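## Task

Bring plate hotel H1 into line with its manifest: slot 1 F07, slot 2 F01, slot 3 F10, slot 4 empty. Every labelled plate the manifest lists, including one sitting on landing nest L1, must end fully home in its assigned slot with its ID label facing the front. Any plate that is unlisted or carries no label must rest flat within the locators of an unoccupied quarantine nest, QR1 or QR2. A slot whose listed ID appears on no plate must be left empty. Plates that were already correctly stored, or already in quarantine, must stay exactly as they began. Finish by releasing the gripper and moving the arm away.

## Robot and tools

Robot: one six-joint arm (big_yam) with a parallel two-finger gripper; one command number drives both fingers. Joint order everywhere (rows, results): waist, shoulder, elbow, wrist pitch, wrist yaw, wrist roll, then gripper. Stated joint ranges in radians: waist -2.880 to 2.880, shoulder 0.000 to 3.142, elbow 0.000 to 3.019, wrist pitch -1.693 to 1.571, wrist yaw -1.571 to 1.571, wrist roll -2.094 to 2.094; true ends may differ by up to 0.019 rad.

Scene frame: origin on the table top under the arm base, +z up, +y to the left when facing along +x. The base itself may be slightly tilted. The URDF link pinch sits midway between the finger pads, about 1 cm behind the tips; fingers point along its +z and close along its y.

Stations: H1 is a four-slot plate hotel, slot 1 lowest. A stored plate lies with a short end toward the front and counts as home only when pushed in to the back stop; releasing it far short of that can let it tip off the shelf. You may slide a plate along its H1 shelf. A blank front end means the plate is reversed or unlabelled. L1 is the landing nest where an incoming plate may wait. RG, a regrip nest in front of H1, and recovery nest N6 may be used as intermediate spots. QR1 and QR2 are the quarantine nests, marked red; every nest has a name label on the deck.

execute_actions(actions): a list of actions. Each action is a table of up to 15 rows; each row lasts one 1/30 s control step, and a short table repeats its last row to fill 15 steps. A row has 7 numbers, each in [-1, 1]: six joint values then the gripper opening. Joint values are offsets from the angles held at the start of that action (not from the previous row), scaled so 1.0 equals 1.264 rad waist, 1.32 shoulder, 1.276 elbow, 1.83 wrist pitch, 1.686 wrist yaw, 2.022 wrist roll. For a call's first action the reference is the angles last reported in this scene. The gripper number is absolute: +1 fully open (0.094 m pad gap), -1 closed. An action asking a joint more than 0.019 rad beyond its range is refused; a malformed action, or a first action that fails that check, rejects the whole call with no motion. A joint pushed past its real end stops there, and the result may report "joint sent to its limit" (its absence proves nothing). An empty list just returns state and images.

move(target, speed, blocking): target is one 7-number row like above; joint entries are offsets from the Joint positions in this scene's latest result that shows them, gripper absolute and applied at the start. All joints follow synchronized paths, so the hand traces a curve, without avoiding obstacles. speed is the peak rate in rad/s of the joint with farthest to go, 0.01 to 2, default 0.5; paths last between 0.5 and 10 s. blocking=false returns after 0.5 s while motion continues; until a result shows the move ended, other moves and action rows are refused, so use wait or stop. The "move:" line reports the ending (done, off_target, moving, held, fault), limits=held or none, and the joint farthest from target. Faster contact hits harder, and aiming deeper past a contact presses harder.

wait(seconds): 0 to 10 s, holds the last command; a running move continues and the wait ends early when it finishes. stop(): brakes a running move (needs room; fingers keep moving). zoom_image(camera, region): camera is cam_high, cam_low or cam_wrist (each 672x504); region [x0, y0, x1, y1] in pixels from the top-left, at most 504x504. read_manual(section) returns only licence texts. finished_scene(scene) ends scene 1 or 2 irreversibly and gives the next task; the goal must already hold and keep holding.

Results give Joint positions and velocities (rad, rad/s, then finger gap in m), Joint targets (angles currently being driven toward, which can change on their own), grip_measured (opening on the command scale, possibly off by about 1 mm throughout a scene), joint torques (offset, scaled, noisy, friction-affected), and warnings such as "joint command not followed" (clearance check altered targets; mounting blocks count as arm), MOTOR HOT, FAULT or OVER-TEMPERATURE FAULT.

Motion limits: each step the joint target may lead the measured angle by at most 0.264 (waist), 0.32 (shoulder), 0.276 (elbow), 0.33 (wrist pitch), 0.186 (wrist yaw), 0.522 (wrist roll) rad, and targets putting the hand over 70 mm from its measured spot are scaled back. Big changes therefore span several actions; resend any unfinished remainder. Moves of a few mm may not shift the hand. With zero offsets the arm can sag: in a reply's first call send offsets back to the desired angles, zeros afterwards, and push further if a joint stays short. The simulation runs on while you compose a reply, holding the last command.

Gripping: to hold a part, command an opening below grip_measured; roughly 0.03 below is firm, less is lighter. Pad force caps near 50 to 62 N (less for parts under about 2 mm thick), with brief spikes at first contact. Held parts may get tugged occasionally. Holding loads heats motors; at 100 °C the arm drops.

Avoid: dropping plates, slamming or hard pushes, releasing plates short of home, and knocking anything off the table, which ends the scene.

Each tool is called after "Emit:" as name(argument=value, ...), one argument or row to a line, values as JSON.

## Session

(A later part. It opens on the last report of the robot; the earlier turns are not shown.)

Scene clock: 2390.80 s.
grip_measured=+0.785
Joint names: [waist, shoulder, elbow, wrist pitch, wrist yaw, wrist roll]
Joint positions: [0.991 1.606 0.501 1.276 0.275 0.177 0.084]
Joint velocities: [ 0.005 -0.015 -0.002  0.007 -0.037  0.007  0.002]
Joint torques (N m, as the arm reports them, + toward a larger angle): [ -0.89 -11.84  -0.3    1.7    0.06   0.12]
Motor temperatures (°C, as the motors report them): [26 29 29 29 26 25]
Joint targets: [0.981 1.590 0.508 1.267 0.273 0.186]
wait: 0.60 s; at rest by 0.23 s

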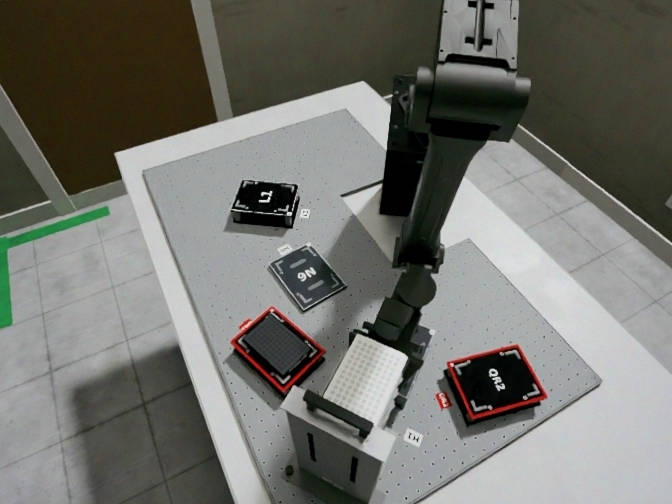

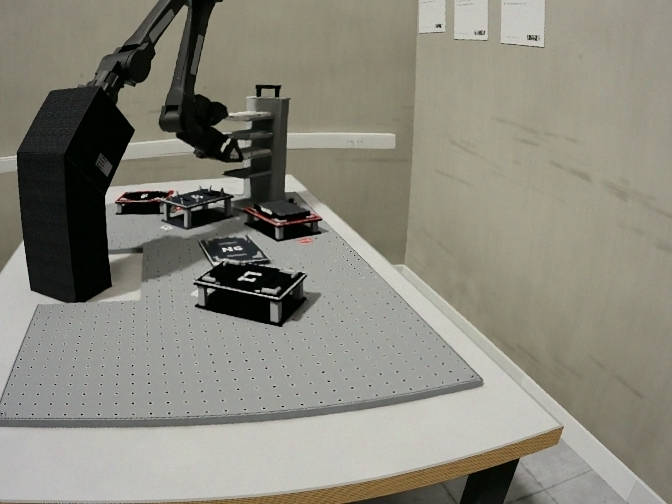

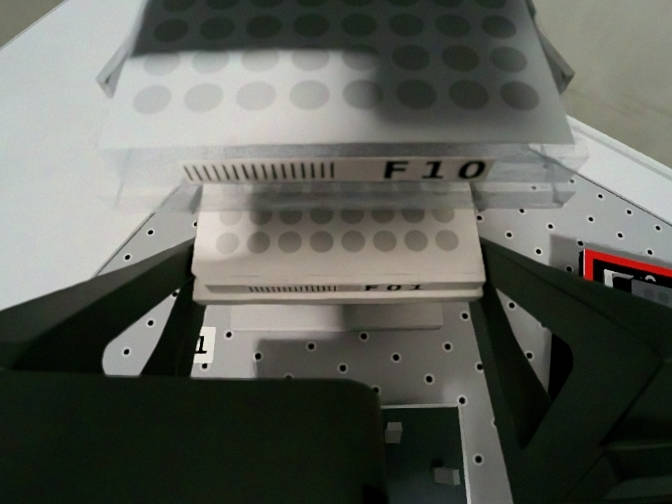

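Emit:
execute_actions(
  actions=[
    [[-0.0079,-0.0121,0.0090,-0.0049,-0.0012,0.002,0.75],[-0.0081,-0.0125,0.0095,-0.0056,-0.0013,0.002,0.75],[-0.0084,-0.0128,0.0100,-0.0063,-0.0014,0.002,0.75],[-0.0086,-0.0132,0.0104,-0.0070,-0.0015,0.002,0.75],[-0.0088,-0.0135,0.0107,-0.0077,-0.0017,0.002,0.75],[-0.0091,-0.0139,0.0110,-0.0084,-0.0018,0.002,0.75],[-0.0093,-0.0142,0.0112,-0.0091,-0.0019,0.002,0.75],[-0.0095,-0.0146,0.0114,-0.0099,-0.0020,0.002,0.75],[-0.0097,-0.0149,0.0116,-0.0106,-0.0021,0.002,0.75],[-0.0100,-0.0153,0.0119,-0.0113,-0.0022,0.002,0.75],[-0.0102,-0.0156,0.0121,-0.0120,-0.0024,0.002,0.75],[-0.0104,-0.0160,0.0124,-0.0127,-0.0025,0.002,0.75],[-0.0107,-0.0163,0.0127,-0.0134,-0.0026,0.002,0.75],[-0.0109,-0.0167,0.0129,-0.0141,-0.0027,0.002,0.75],[-0.0109,-0.0167,0.0129,-0.0141,-0.0027,0.002,0.75]],
  ],
)

Emit:
wait(
  seconds=0.6,
)

Scene clock: 2407.93 s.
grip_measured=+0.785
Joint names: [waist, shoulder, elbow, wrist pitch, wrist yaw, wrist roll]
Joint positions: [0.989 1.601 0.508 1.261 0.272 0.177 0.084]
Joint velocities: [-0.015 -0.034 -0.017 -0.017  0.037 -0.095  0.001]
Joint torques (N m, as the arm reports them, + toward a larger angle): [ -1.31 -11.83  -0.06   1.58   0.11   0.1 ]
Motor temperatures (°C, as the motors report them): [26 29 29 29 26 25]
Joint targets: [0.977 1.584 0.518 1.250 0.270 0.181]

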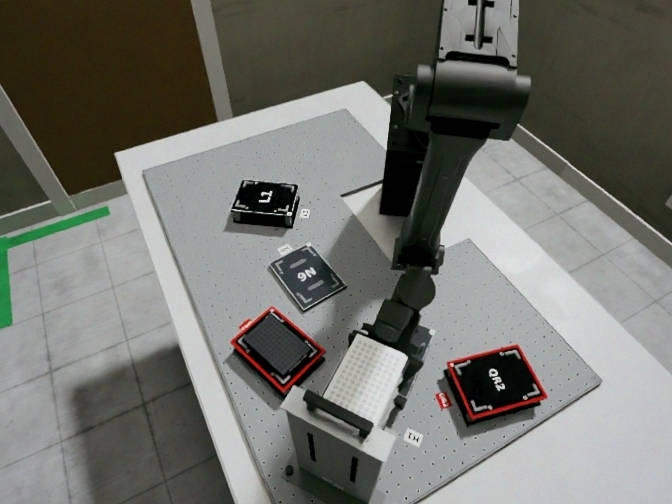

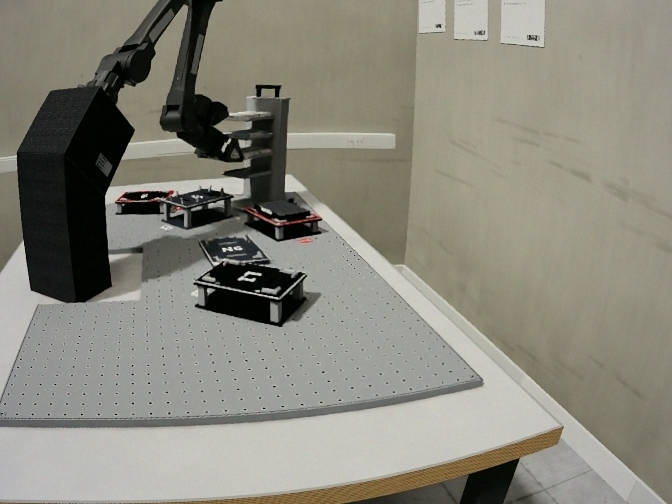

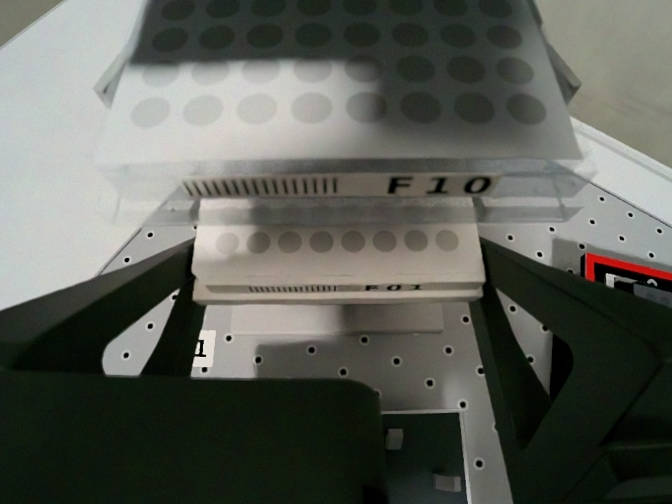

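Scene clock: 2408.53 s.
grip_measured=+0.785
Joint names: [waist, shoulder, elbow, wrist pitch, wrist yaw, wrist roll]
Joint positions: [0.989 1.601 0.508 1.26  0.272 0.177 0.084]
Joint velocities: [-0.024 -0.005  0.002 -0.002 -0.022  0.11   0.   ]
Joint torques (N m, as the arm reports them, + toward a larger angle): [ -0.88 -12.2   -0.05   1.64   0.1    0.05]
Motor temperatures (°C, as the motors report them): [26 29 29 29 26 25]
Joint targets: [0.977 1.584 0.518 1.250 0.270 0.181]
wait: 0.60 s; at rest by 0.17 s

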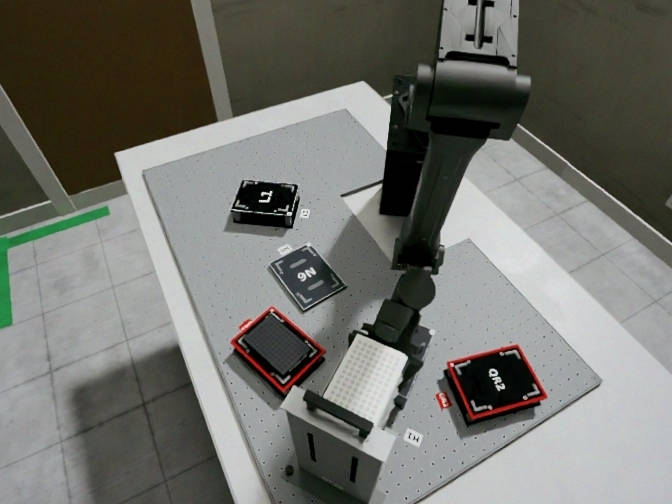

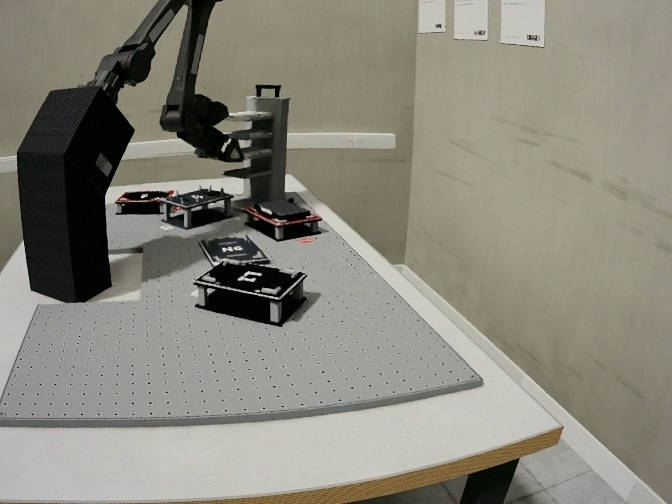

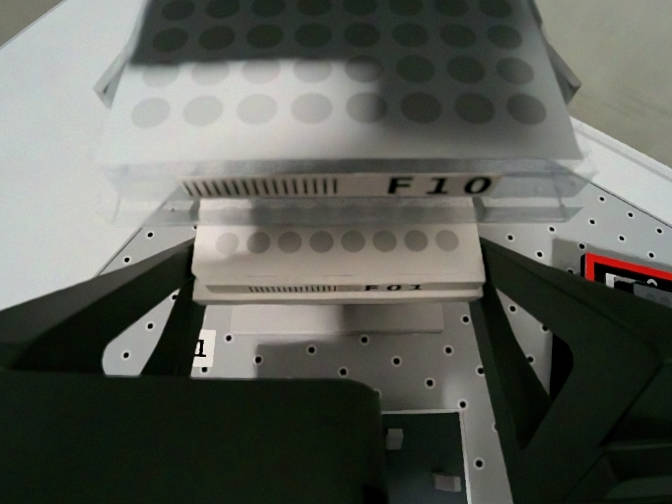

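Emit:
zoom_image(
  camera="cam_wrist",
  region=[470, 150, 610, 310],
)

Emit:
zoom_image(
  camera="cam_wrist",
  region=[80, 150, 220, 310],
)

Region (470, 150, 610, 310) of cam_wrist's 672x504 image, scaled by 3.150, with more detail than that image has; it fills the left 441 columns of this view, and the rest is white.

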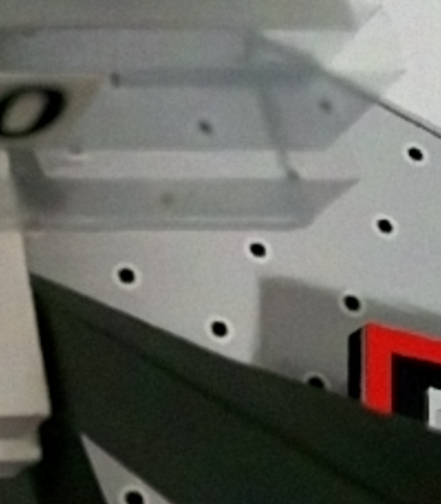

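Region (80, 150, 220, 310) of cam_wrist's 672x504 image, scaled by 3.150, with more detail than that image has; it fills the left 441 columns of this view, and the rest is white.

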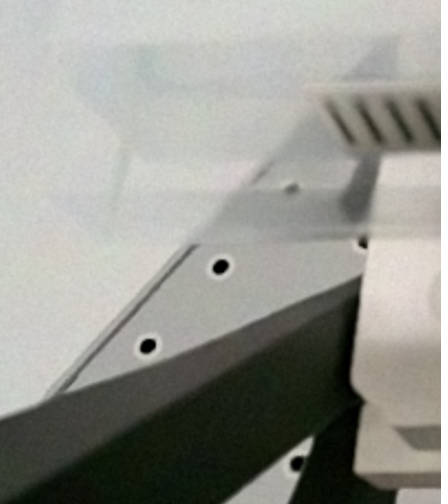

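Emit:
execute_actions(
  actions=[
    [[0,-0.003,0,0.003,0,0,0.9]],
  ],
)

Scene clock: 2438.23 s.
grip_measured=+0.898
Joint names: [waist, shoulder, elbow, wrist pitch, wrist yaw, wrist roll]
Joint positions: [0.989 1.601 0.508 1.26  0.273 0.177 0.089]
Joint velocities: [-0.005  0.005  0.002 -0.002 -0.081  0.022 -0.001]
Joint torques (N m, as the arm reports them, + toward a larger angle): [  0.01 -11.07  -0.68   2.33   0.15   0.04]
Motor temperatures (°C, as the motors report them): [26 30 29 29 26 25]
Joint targets: [0.989 1.597 0.508 1.265 0.272 0.177]

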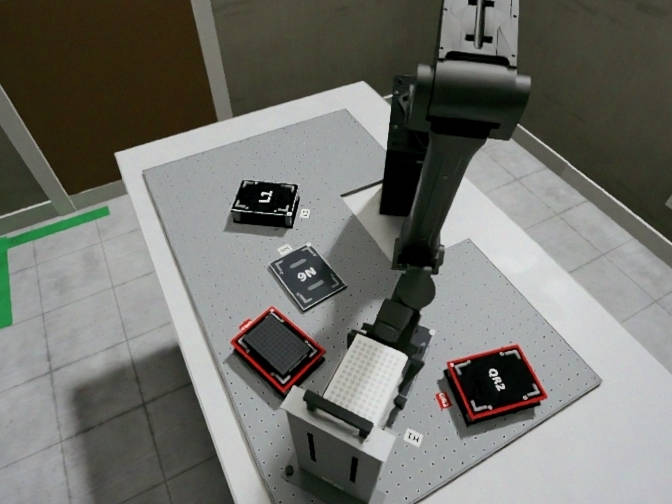

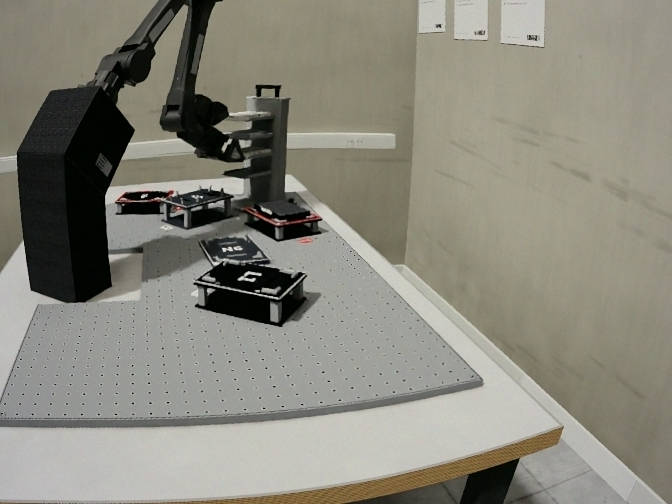

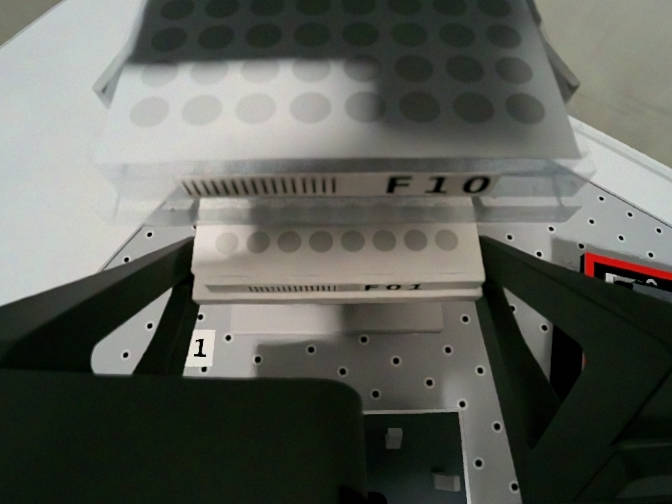

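Emit:
execute_actions(
  actions=[
    [[0.0076,0.0063,-0.0113,0.0129,0.0022,-0.0046,0.9],[0.0089,0.0069,-0.0145,0.0157,0.0032,-0.0047,0.9],[0.0111,0.0079,-0.0198,0.0203,0.0049,-0.0049,0.9],[0.0140,0.0092,-0.0267,0.0263,0.0071,-0.0053,0.9],[0.0175,0.0107,-0.0350,0.0334,0.0097,-0.0056,0.9],[0.0213,0.0124,-0.0443,0.0414,0.0127,-0.0061,0.9],[0.0254,0.0143,-0.0541,0.0499,0.0158,-0.0065,0.9],[0.0295,0.0161,-0.0638,0.0583,0.0189,-0.0069,0.9],[0.0333,0.0178,-0.0731,0.0663,0.0219,-0.0074,0.9],[0.0368,0.0193,-0.0814,0.0734,0.0245,-0.0077,0.9],[0.0397,0.0206,-0.0883,0.0794,0.0267,-0.0081,0.9],[0.0419,0.0216,-0.0936,0.0840,0.0284,-0.0083,0.9],[0.0432,0.0222,-0.0968,0.0868,0.0295,-0.0085,0.9],[0.0437,0.0224,-0.0979,0.0877,0.0298,-0.0085,0.9],[0.0437,0.0224,-0.0979,0.0877,0.0298,-0.0085,0.9]],
  ],
)

Emit:
wait(
  seconds=0.5,
)

Scene clock: 2475.83 s.
grip_measured=+0.898
Joint names: [waist, shoulder, elbow, wrist pitch, wrist yaw, wrist roll]
Joint positions: [1.036 1.621 0.393 1.393 0.32  0.169 0.089]
Joint velocities: [ 0.024  0.034 -0.115  0.081 -0.007  0.037  0.001]
Joint torques (N m, as the arm reports them, + toward a larger angle): [ 0.44 -9.12 -2.09  2.82  0.32 -0.04]
Motor temperatures (°C, as the motors report them): [26 29 29 29 26 25]
Joint targets: [1.044 1.630 0.383 1.420 0.323 0.159]

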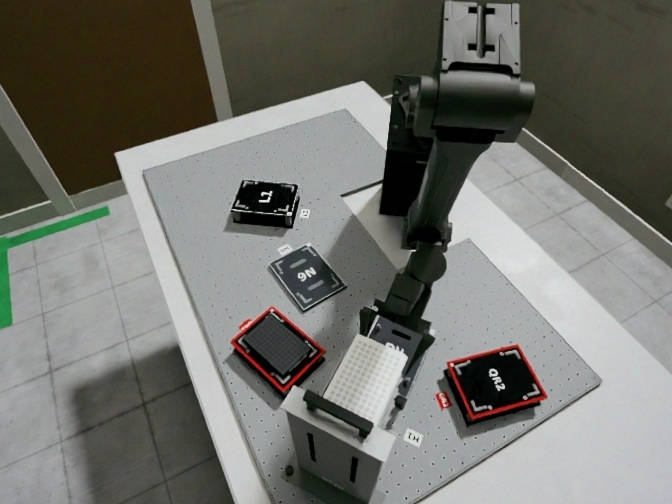

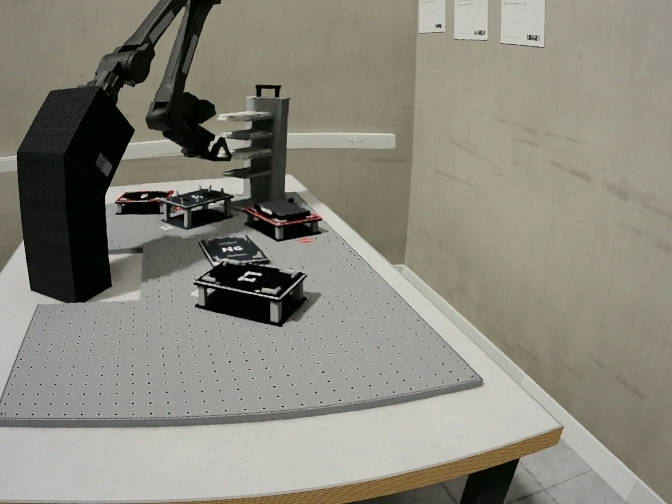

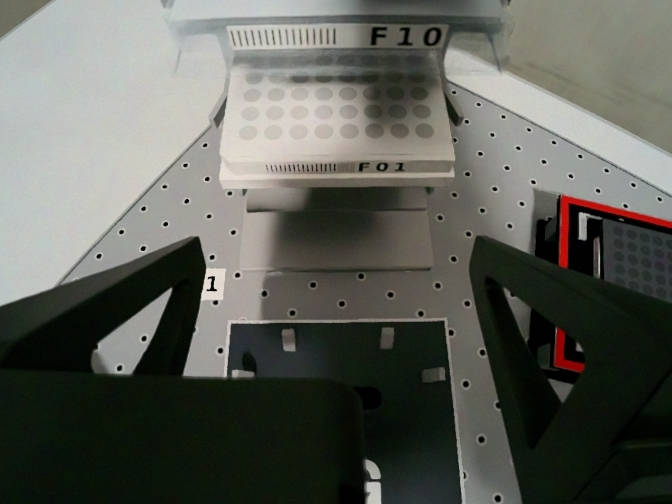

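Scene clock: 2476.33 s.
grip_measured=+0.898
Joint names: [waist, shoulder, elbow, wrist pitch, wrist yaw, wrist roll]
Joint positions: [1.037 1.623 0.39  1.4   0.32  0.168 0.089]
Joint velocities: [-0.005 -0.005 -0.012 -0.012 -0.007 -0.007  0.   ]
Joint torques (N m, as the arm reports them, + toward a larger angle): [ 1.44 -9.17 -2.43  2.88  0.29 -0.08]
Motor temperatures (°C, as the motors report them): [26 29 29 29 26 25]
Joint targets: [1.044 1.630 0.383 1.420 0.323 0.159]
wait: 0.50 s; at rest by 0.30 s

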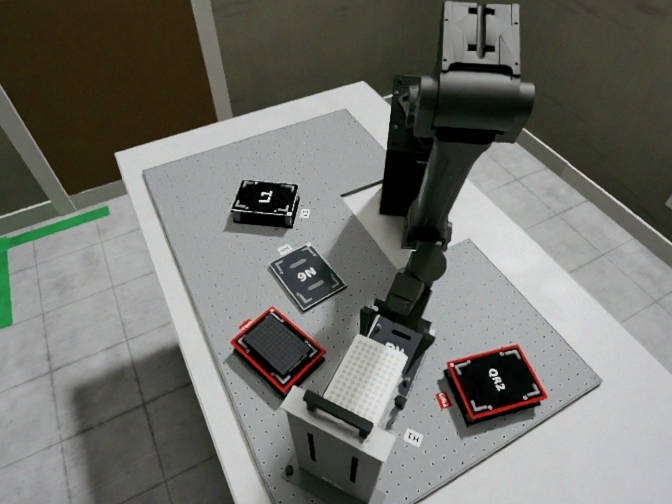

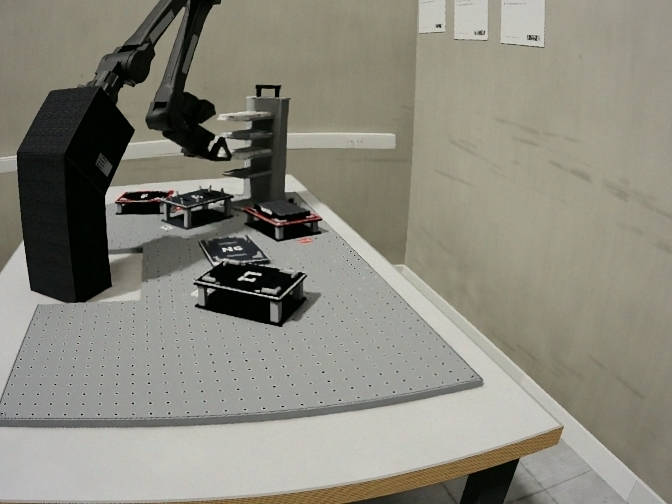

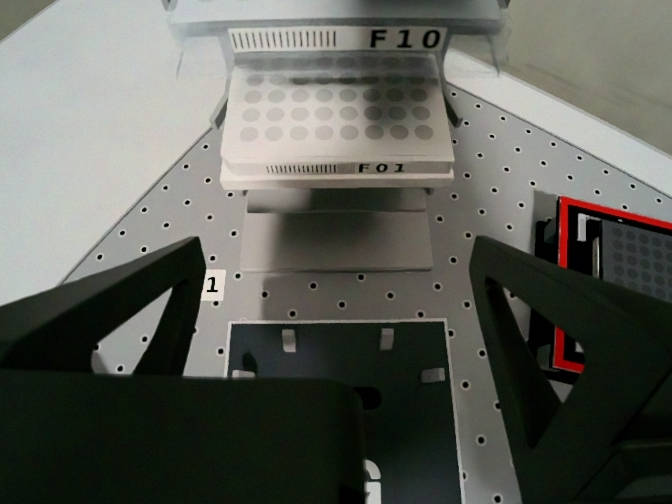

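Emit:
move(
  target=[0.0110, -0.3854, -0.0862, -0.2158, 0.0060, 0, 0.95],
  speed=0.5,
)

Scene clock: 2498.50 s.
grip_measured=+0.948
Joint names: [waist, shoulder, elbow, wrist pitch, wrist yaw, wrist roll]
Joint positions: [1.041 1.117 0.288 1.015 0.328 0.168 0.092]
Joint velocities: [-0.005 -0.015 -0.002  0.012  0.007  0.007 -0.001]
Joint torques (N m, as the arm reports them, + toward a larger angle): [ 1.56 -8.15  0.74  1.66  0.29  0.06]
Motor temperatures (°C, as the motors report them): [26 29 29 29 26 25]
Joint targets: [1.051 1.114 0.280 1.005 0.330 0.168]
move: done; limits=none; farthest joint: the waist, 0.010 radians from its target (0.014 radians at the start)

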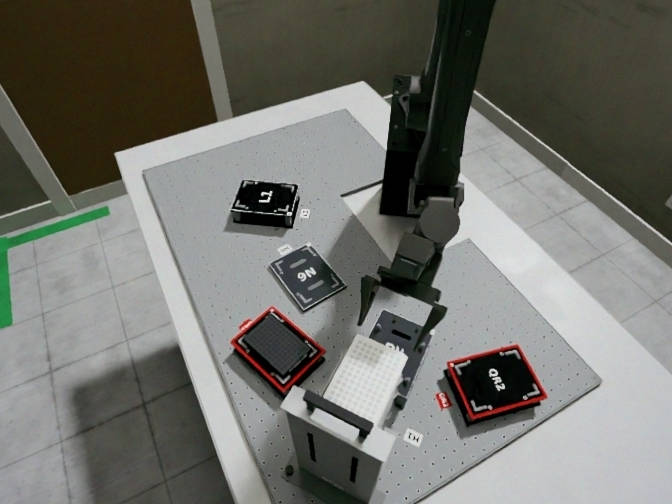

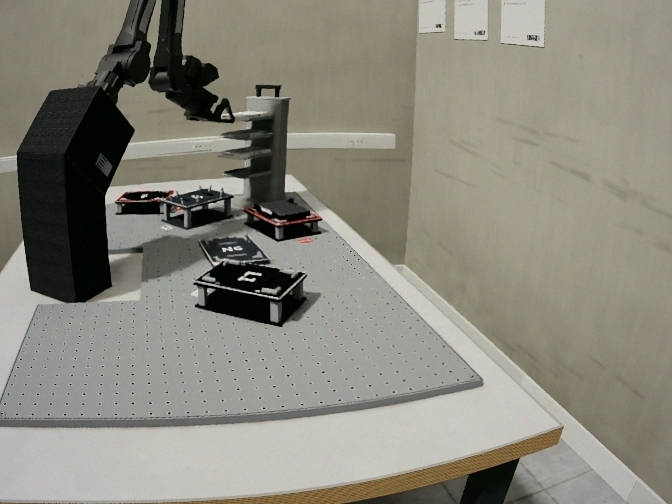

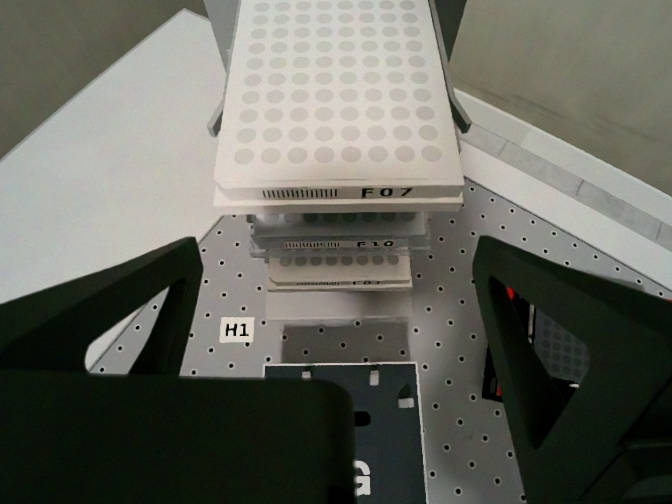

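Emit:
execute_actions(
  actions=[
    [[-0.0084,0.0078,0.0158,-0.0055,-0.0022,0.0046,0.95],[-0.0098,0.0083,0.0184,-0.0073,-0.0032,0.0047,0.95],[-0.0120,0.0091,0.0225,-0.0101,-0.0049,0.0050,0.95],[-0.0150,0.0102,0.0281,-0.0139,-0.0072,0.0053,0.95],[-0.0185,0.0115,0.0347,-0.0184,-0.0099,0.0057,0.95],[-0.0225,0.0130,0.0421,-0.0234,-0.0130,0.0061,0.95],[-0.0267,0.0146,0.0500,-0.0288,-0.0162,0.0066,0.95],[-0.0308,0.0161,0.0578,-0.0341,-0.0193,0.0071,0.95],[-0.0348,0.0176,0.0652,-0.0391,-0.0224,0.0075,0.95],[-0.0383,0.0189,0.0718,-0.0436,-0.0251,0.0079,0.95],[-0.0413,0.0200,0.0774,-0.0474,-0.0274,0.0082,0.95],[-0.0435,0.0208,0.0815,-0.0502,-0.0291,0.0085,0.95],[-0.0449,0.0213,0.0841,-0.0520,-0.0301,0.0086,0.95],[-0.0454,0.0215,0.0850,-0.0526,-0.0305,0.0087,0.95],[-0.0454,0.0215,0.0850,-0.0526,-0.0305,0.0087,0.95]],
  ],
)

Emit:
wait(
  seconds=0.5,
)

Scene clock: 2536.07 s.
grip_measured=+0.948
Joint names: [waist, shoulder, elbow, wrist pitch, wrist yaw, wrist roll]
Joint positions: [0.992 1.135 0.381 0.933 0.28  0.175 0.092]
Joint velocities: [-0.044  0.005  0.081 -0.046 -0.066 -0.022 -0.001]
Joint torques (N m, as the arm reports them, + toward a larger angle): [-0.36 -7.7   2.98  1.54  0.05  0.13]
Motor temperatures (°C, as the motors report them): [26 29 29 29 26 25]
Joint targets: [0.983 1.146 0.396 0.919 0.276 0.185]

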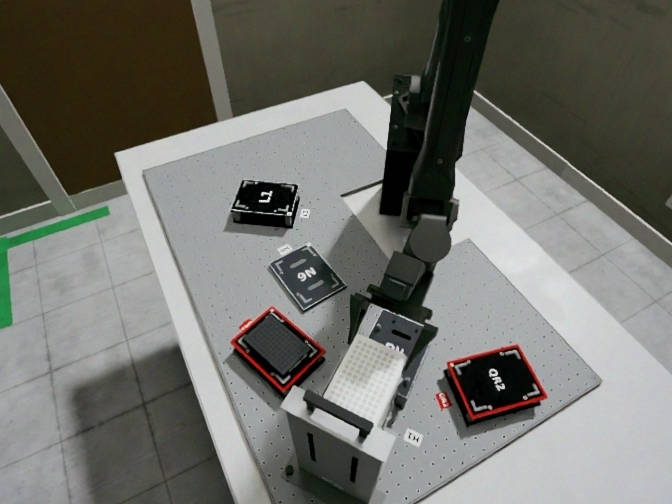

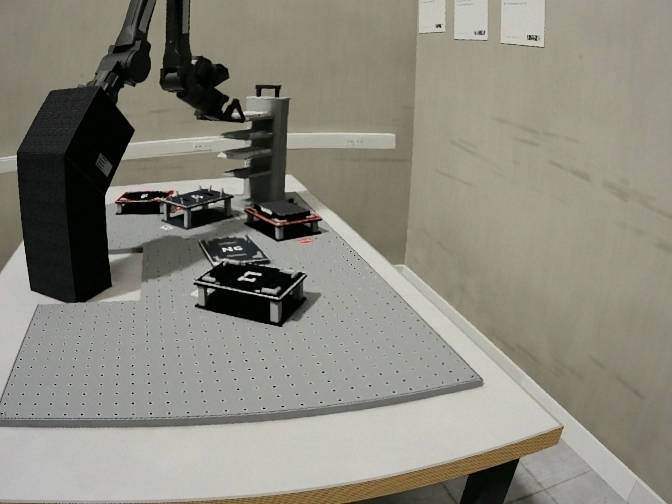

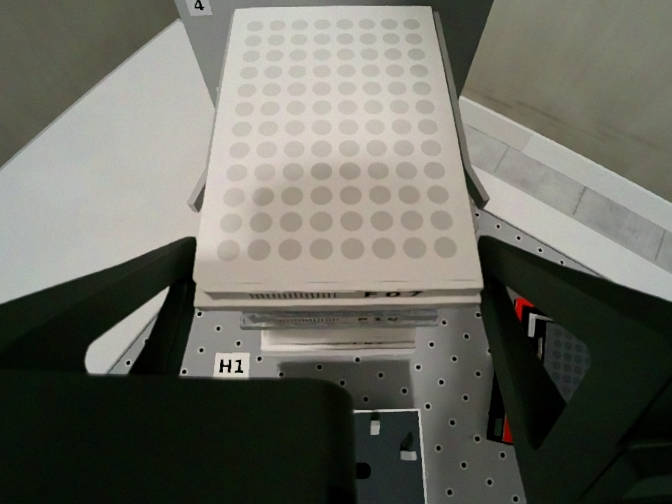

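Scene clock: 2536.57 s.
grip_measured=+0.948
Joint names: [waist, shoulder, elbow, wrist pitch, wrist yaw, wrist roll]
Joint positions: [0.992 1.136 0.383 0.929 0.279 0.177 0.092]
Joint velocities: [-0.024 -0.005 -0.017 -0.007  0.007  0.037  0.   ]
Joint torques (N m, as the arm reports them, + toward a larger angle): [-0.47 -8.    3.31  1.6   0.06  0.1 ]
Motor temperatures (°C, as the motors report them): [26 29 29 29 26 25]
Joint targets: [0.984 1.146 0.397 0.919 0.276 0.185]
wait: 0.50 s; at rest by 0.27 s

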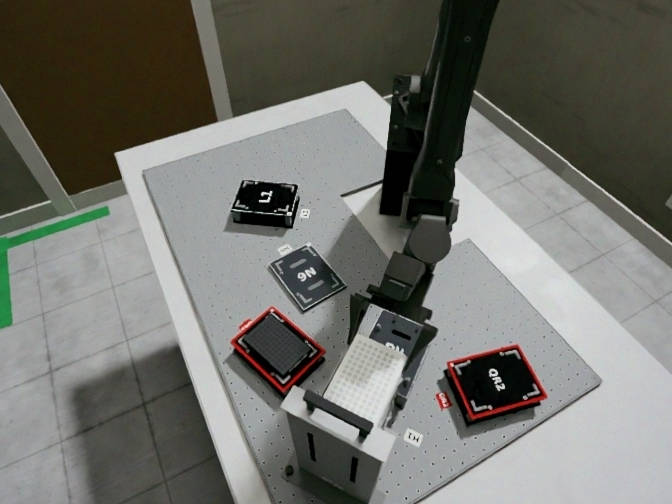

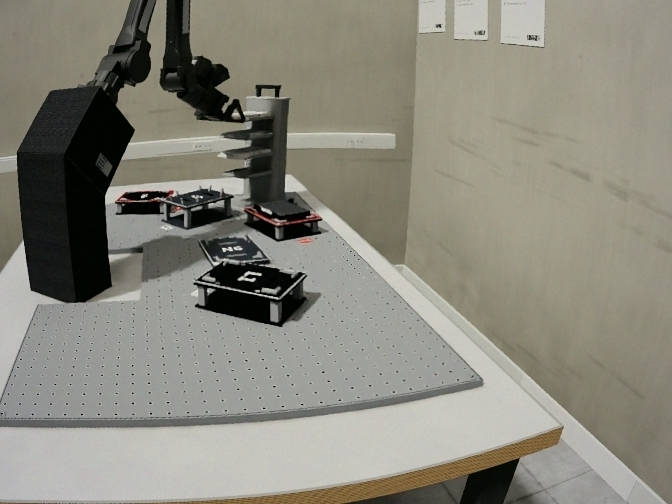

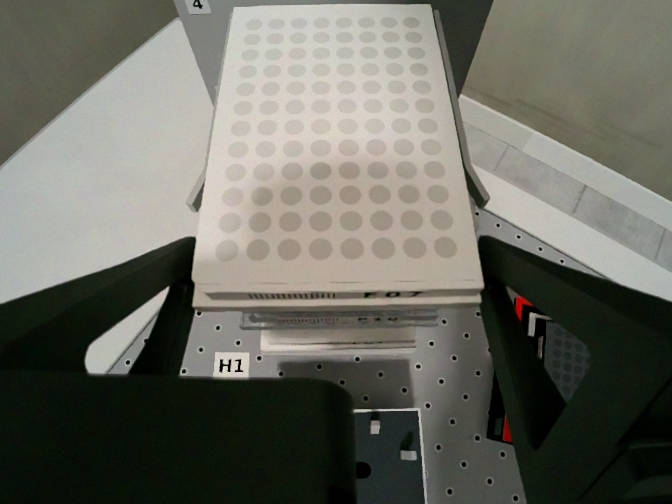

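Emit:
execute_actions(
  actions=[
    [[0.0071,0,-0.0063,-0.0055,0,0,0.95],[0.0073,0,-0.0067,-0.0055,0,0,0.95],[0.0076,0,-0.0071,-0.0056,0,0,0.95],[0.0078,0,-0.0075,-0.0056,0,0,0.95],[0.0081,0,-0.0079,-0.0057,0,0,0.95],[0.0083,0,-0.0083,-0.0057,0,0,0.95],[0.0086,0,-0.0087,-0.0058,0,0,0.95],[0.0088,0,-0.0091,-0.0058,0,0,0.95],[0.0091,0,-0.0095,-0.0059,0,0,0.95],[0.0093,0,-0.0099,-0.0059,0,0,0.95],[0.0096,0,-0.0103,-0.0060,0,0,0.95],[0.0099,0,-0.0106,-0.0061,0,0,0.95],[0.0099,0,-0.0106,-0.0061,0,0,0.95],[0.0099,0,-0.0106,-0.0061,0,0,0.95],[0.0099,0,-0.0106,-0.0061,0,0,0.95]],
  ],
)

Emit:
wait(
  seconds=0.5,
)

Scene clock: 2571.00 s.
grip_measured=+0.948
Joint names: [waist, shoulder, elbow, wrist pitch, wrist yaw, wrist roll]
Joint positions: [0.994 1.136 0.377 0.928 0.279 0.177 0.092]
Joint velocities: [ 0.005 -0.015 -0.012 -0.017 -0.037  0.007  0.   ]
Joint torques (N m, as the arm reports them, + toward a larger angle): [ 0.95 -8.65  1.61  1.77  0.17  0.03]
Motor temperatures (°C, as the motors report them): [26 29 29 29 26 25]
Joint targets: [1.004 1.136 0.369 0.917 0.279 0.177]

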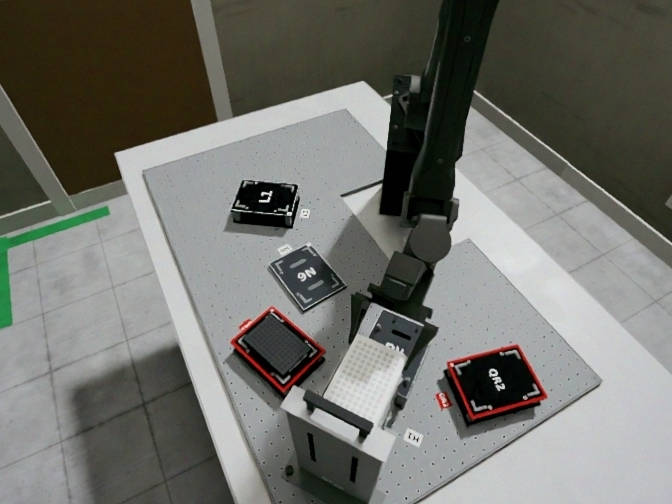

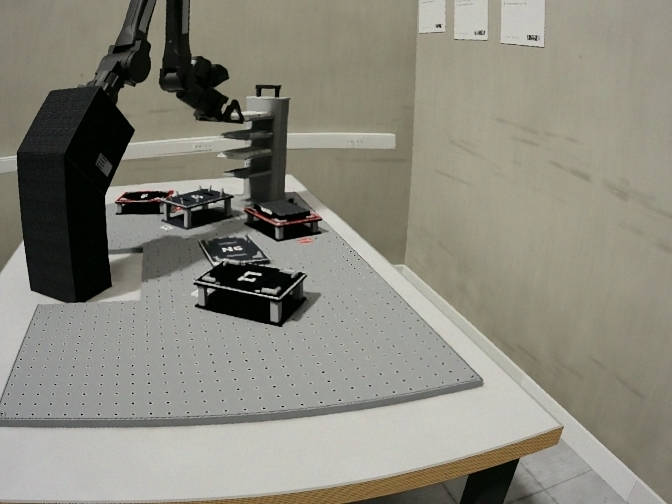

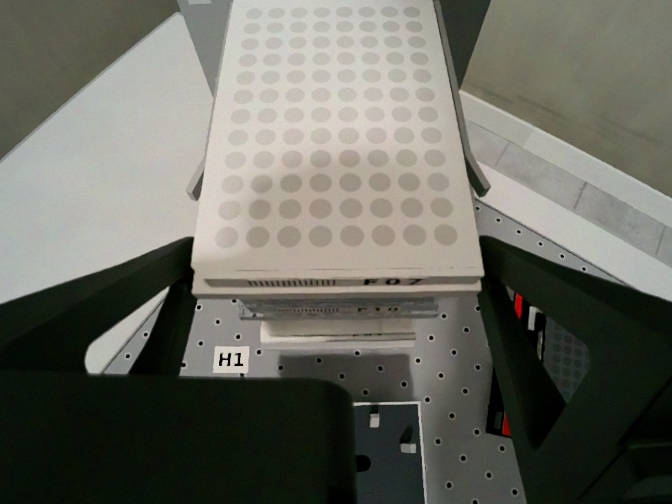

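Scene clock: 2571.50 s.
grip_measured=+0.948
Joint names: [waist, shoulder, elbow, wrist pitch, wrist yaw, wrist roll]
Joint positions: [0.994 1.136 0.376 0.927 0.279 0.177 0.092]
Joint velocities: [ 0.005 -0.015 -0.012  0.002  0.007 -0.022  0.   ]
Joint torques (N m, as the arm reports them, + toward a larger angle): [ 1.29 -8.85  1.5   1.66  0.16  0.03]
Motor temperatures (°C, as the motors report them): [26 29 29 29 26 25]
Joint targets: [1.004 1.136 0.369 0.918 0.279 0.177]
wait: 0.50 s; at rest by 0.17 s

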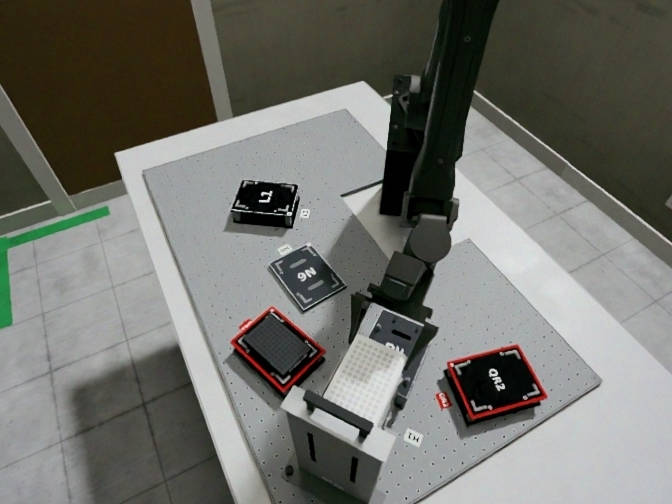

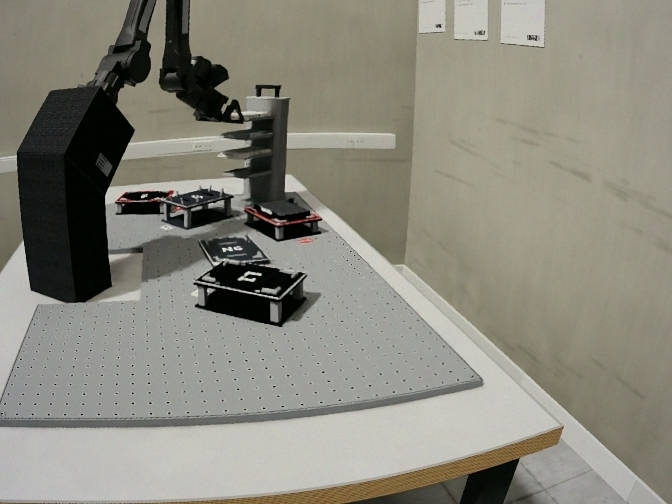

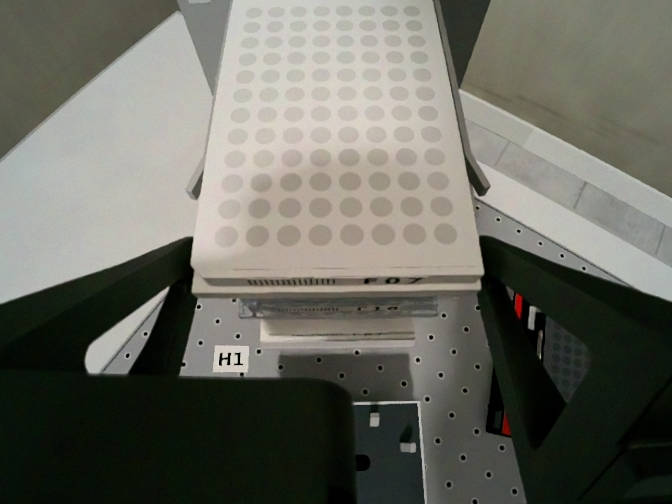

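Emit:
execute_actions(
  actions=[
    [[0,0,0.004,0.003,0,0,0.88],[0,0,0.004,0.003,0,0,0.85],[0,0,0.004,0.003,0,0,0.83],[0,0,0.004,0.003,0,0,0.81],[0,0,0.004,0.003,0,0,0.80],[0,0,0.004,0.003,0,0,0.79],[0,0,0.004,0.003,0,0,0.78],[0,0,0.004,0.003,0,0,0.77],[0,0,0.004,0.003,0,0,0.76],[0,0,0.004,0.003,0,0,0.75]],
  ],
)

Emit:
wait(
  seconds=0.3,
)

Scene clock: 2580.53 s.
grip_measured=+0.783
Joint names: [waist, shoulder, elbow, wrist pitch, wrist yaw, wrist roll]
Joint positions: [0.994 1.136 0.376 0.927 0.279 0.177 0.084]
Joint velocities: [-0.005 -0.015 -0.002 -0.002  0.007 -0.007  0.001]
Joint torques (N m, as the arm reports them, + toward a larger angle): [ 0.12 -8.56  2.57  2.25  0.18  0.04]
Motor temperatures (°C, as the motors report them): [26 29 29 29 26 25]
Joint targets: [0.994 1.136 0.381 0.933 0.279 0.177]

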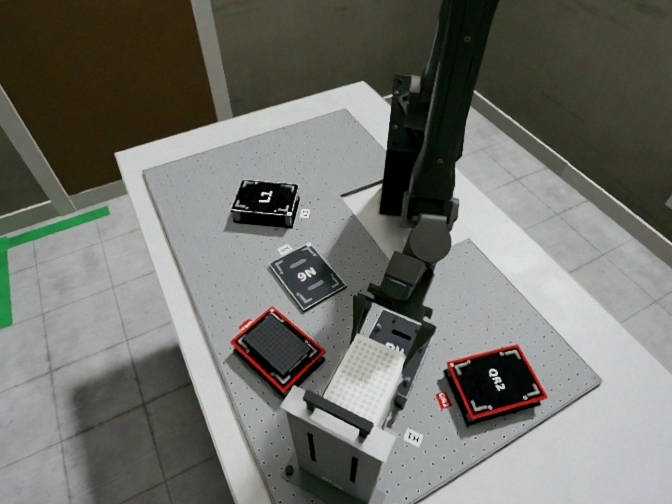

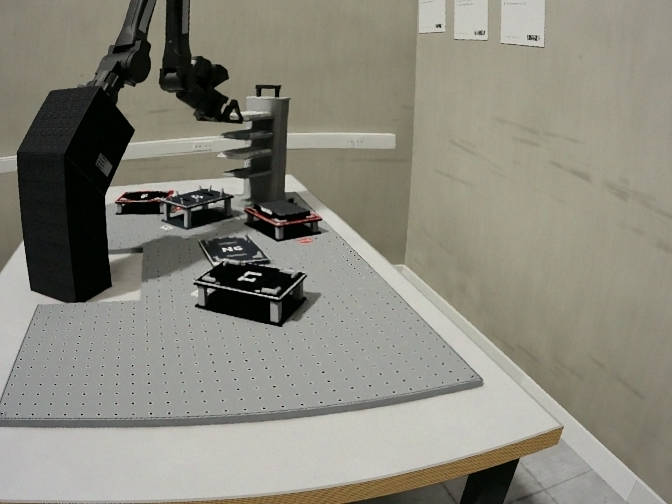

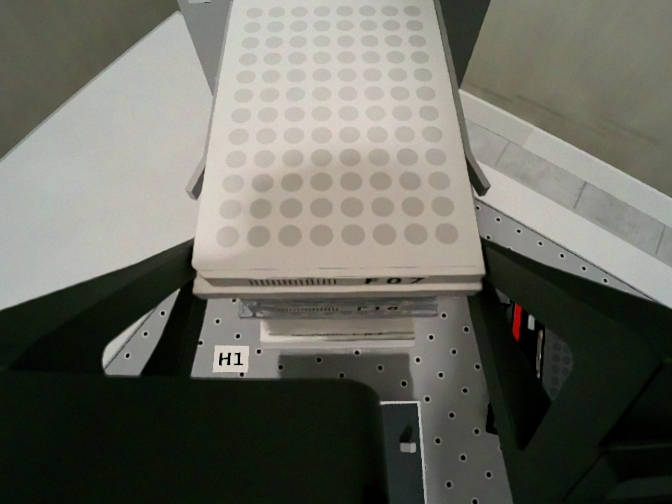

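Scene clock: 2580.83 s.
grip_measured=+0.783
Joint names: [waist, shoulder, elbow, wrist pitch, wrist yaw, wrist roll]
Joint positions: [0.994 1.136 0.376 0.927 0.279 0.177 0.084]
Joint velocities: [-0.015  0.005  0.002 -0.012 -0.066  0.022 -0.001]
Joint torques (N m, as the arm reports them, + toward a larger angle): [ 0.12 -8.89  2.53  2.28  0.18  0.08]
Motor temperatures (°C, as the motors report them): [26 29 29 29 26 25]
Joint targets: [0.994 1.136 0.381 0.933 0.279 0.177]
wait: 0.30 s; at rest by 0.17 s

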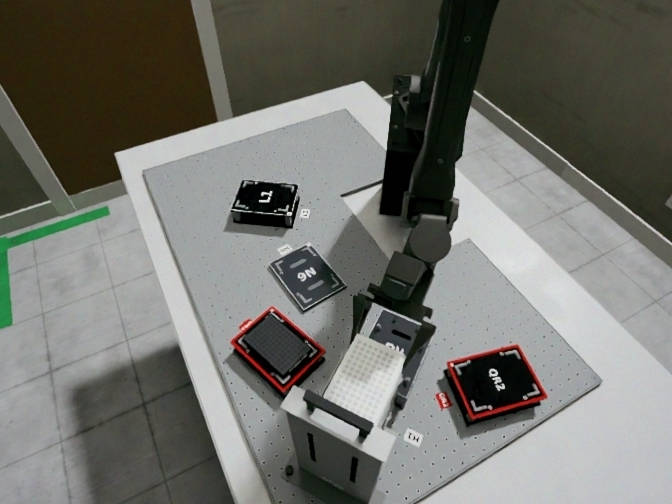

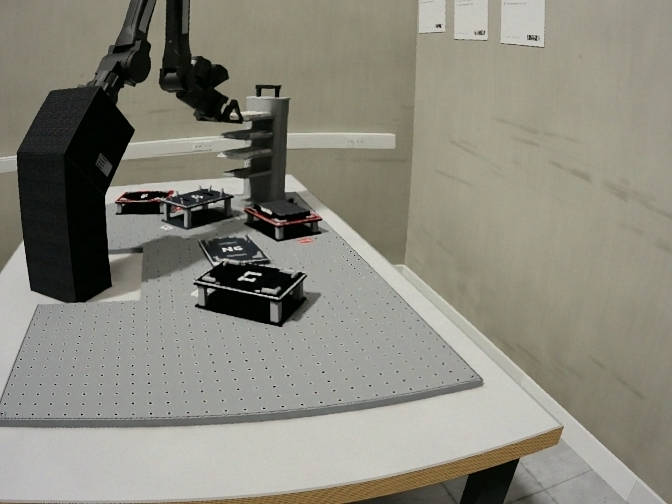

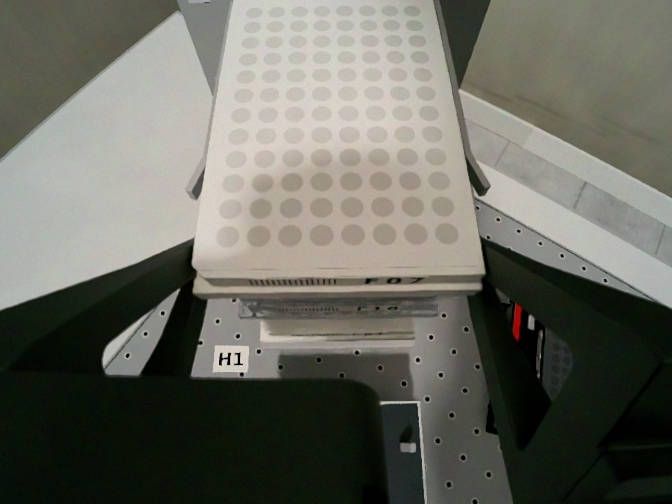

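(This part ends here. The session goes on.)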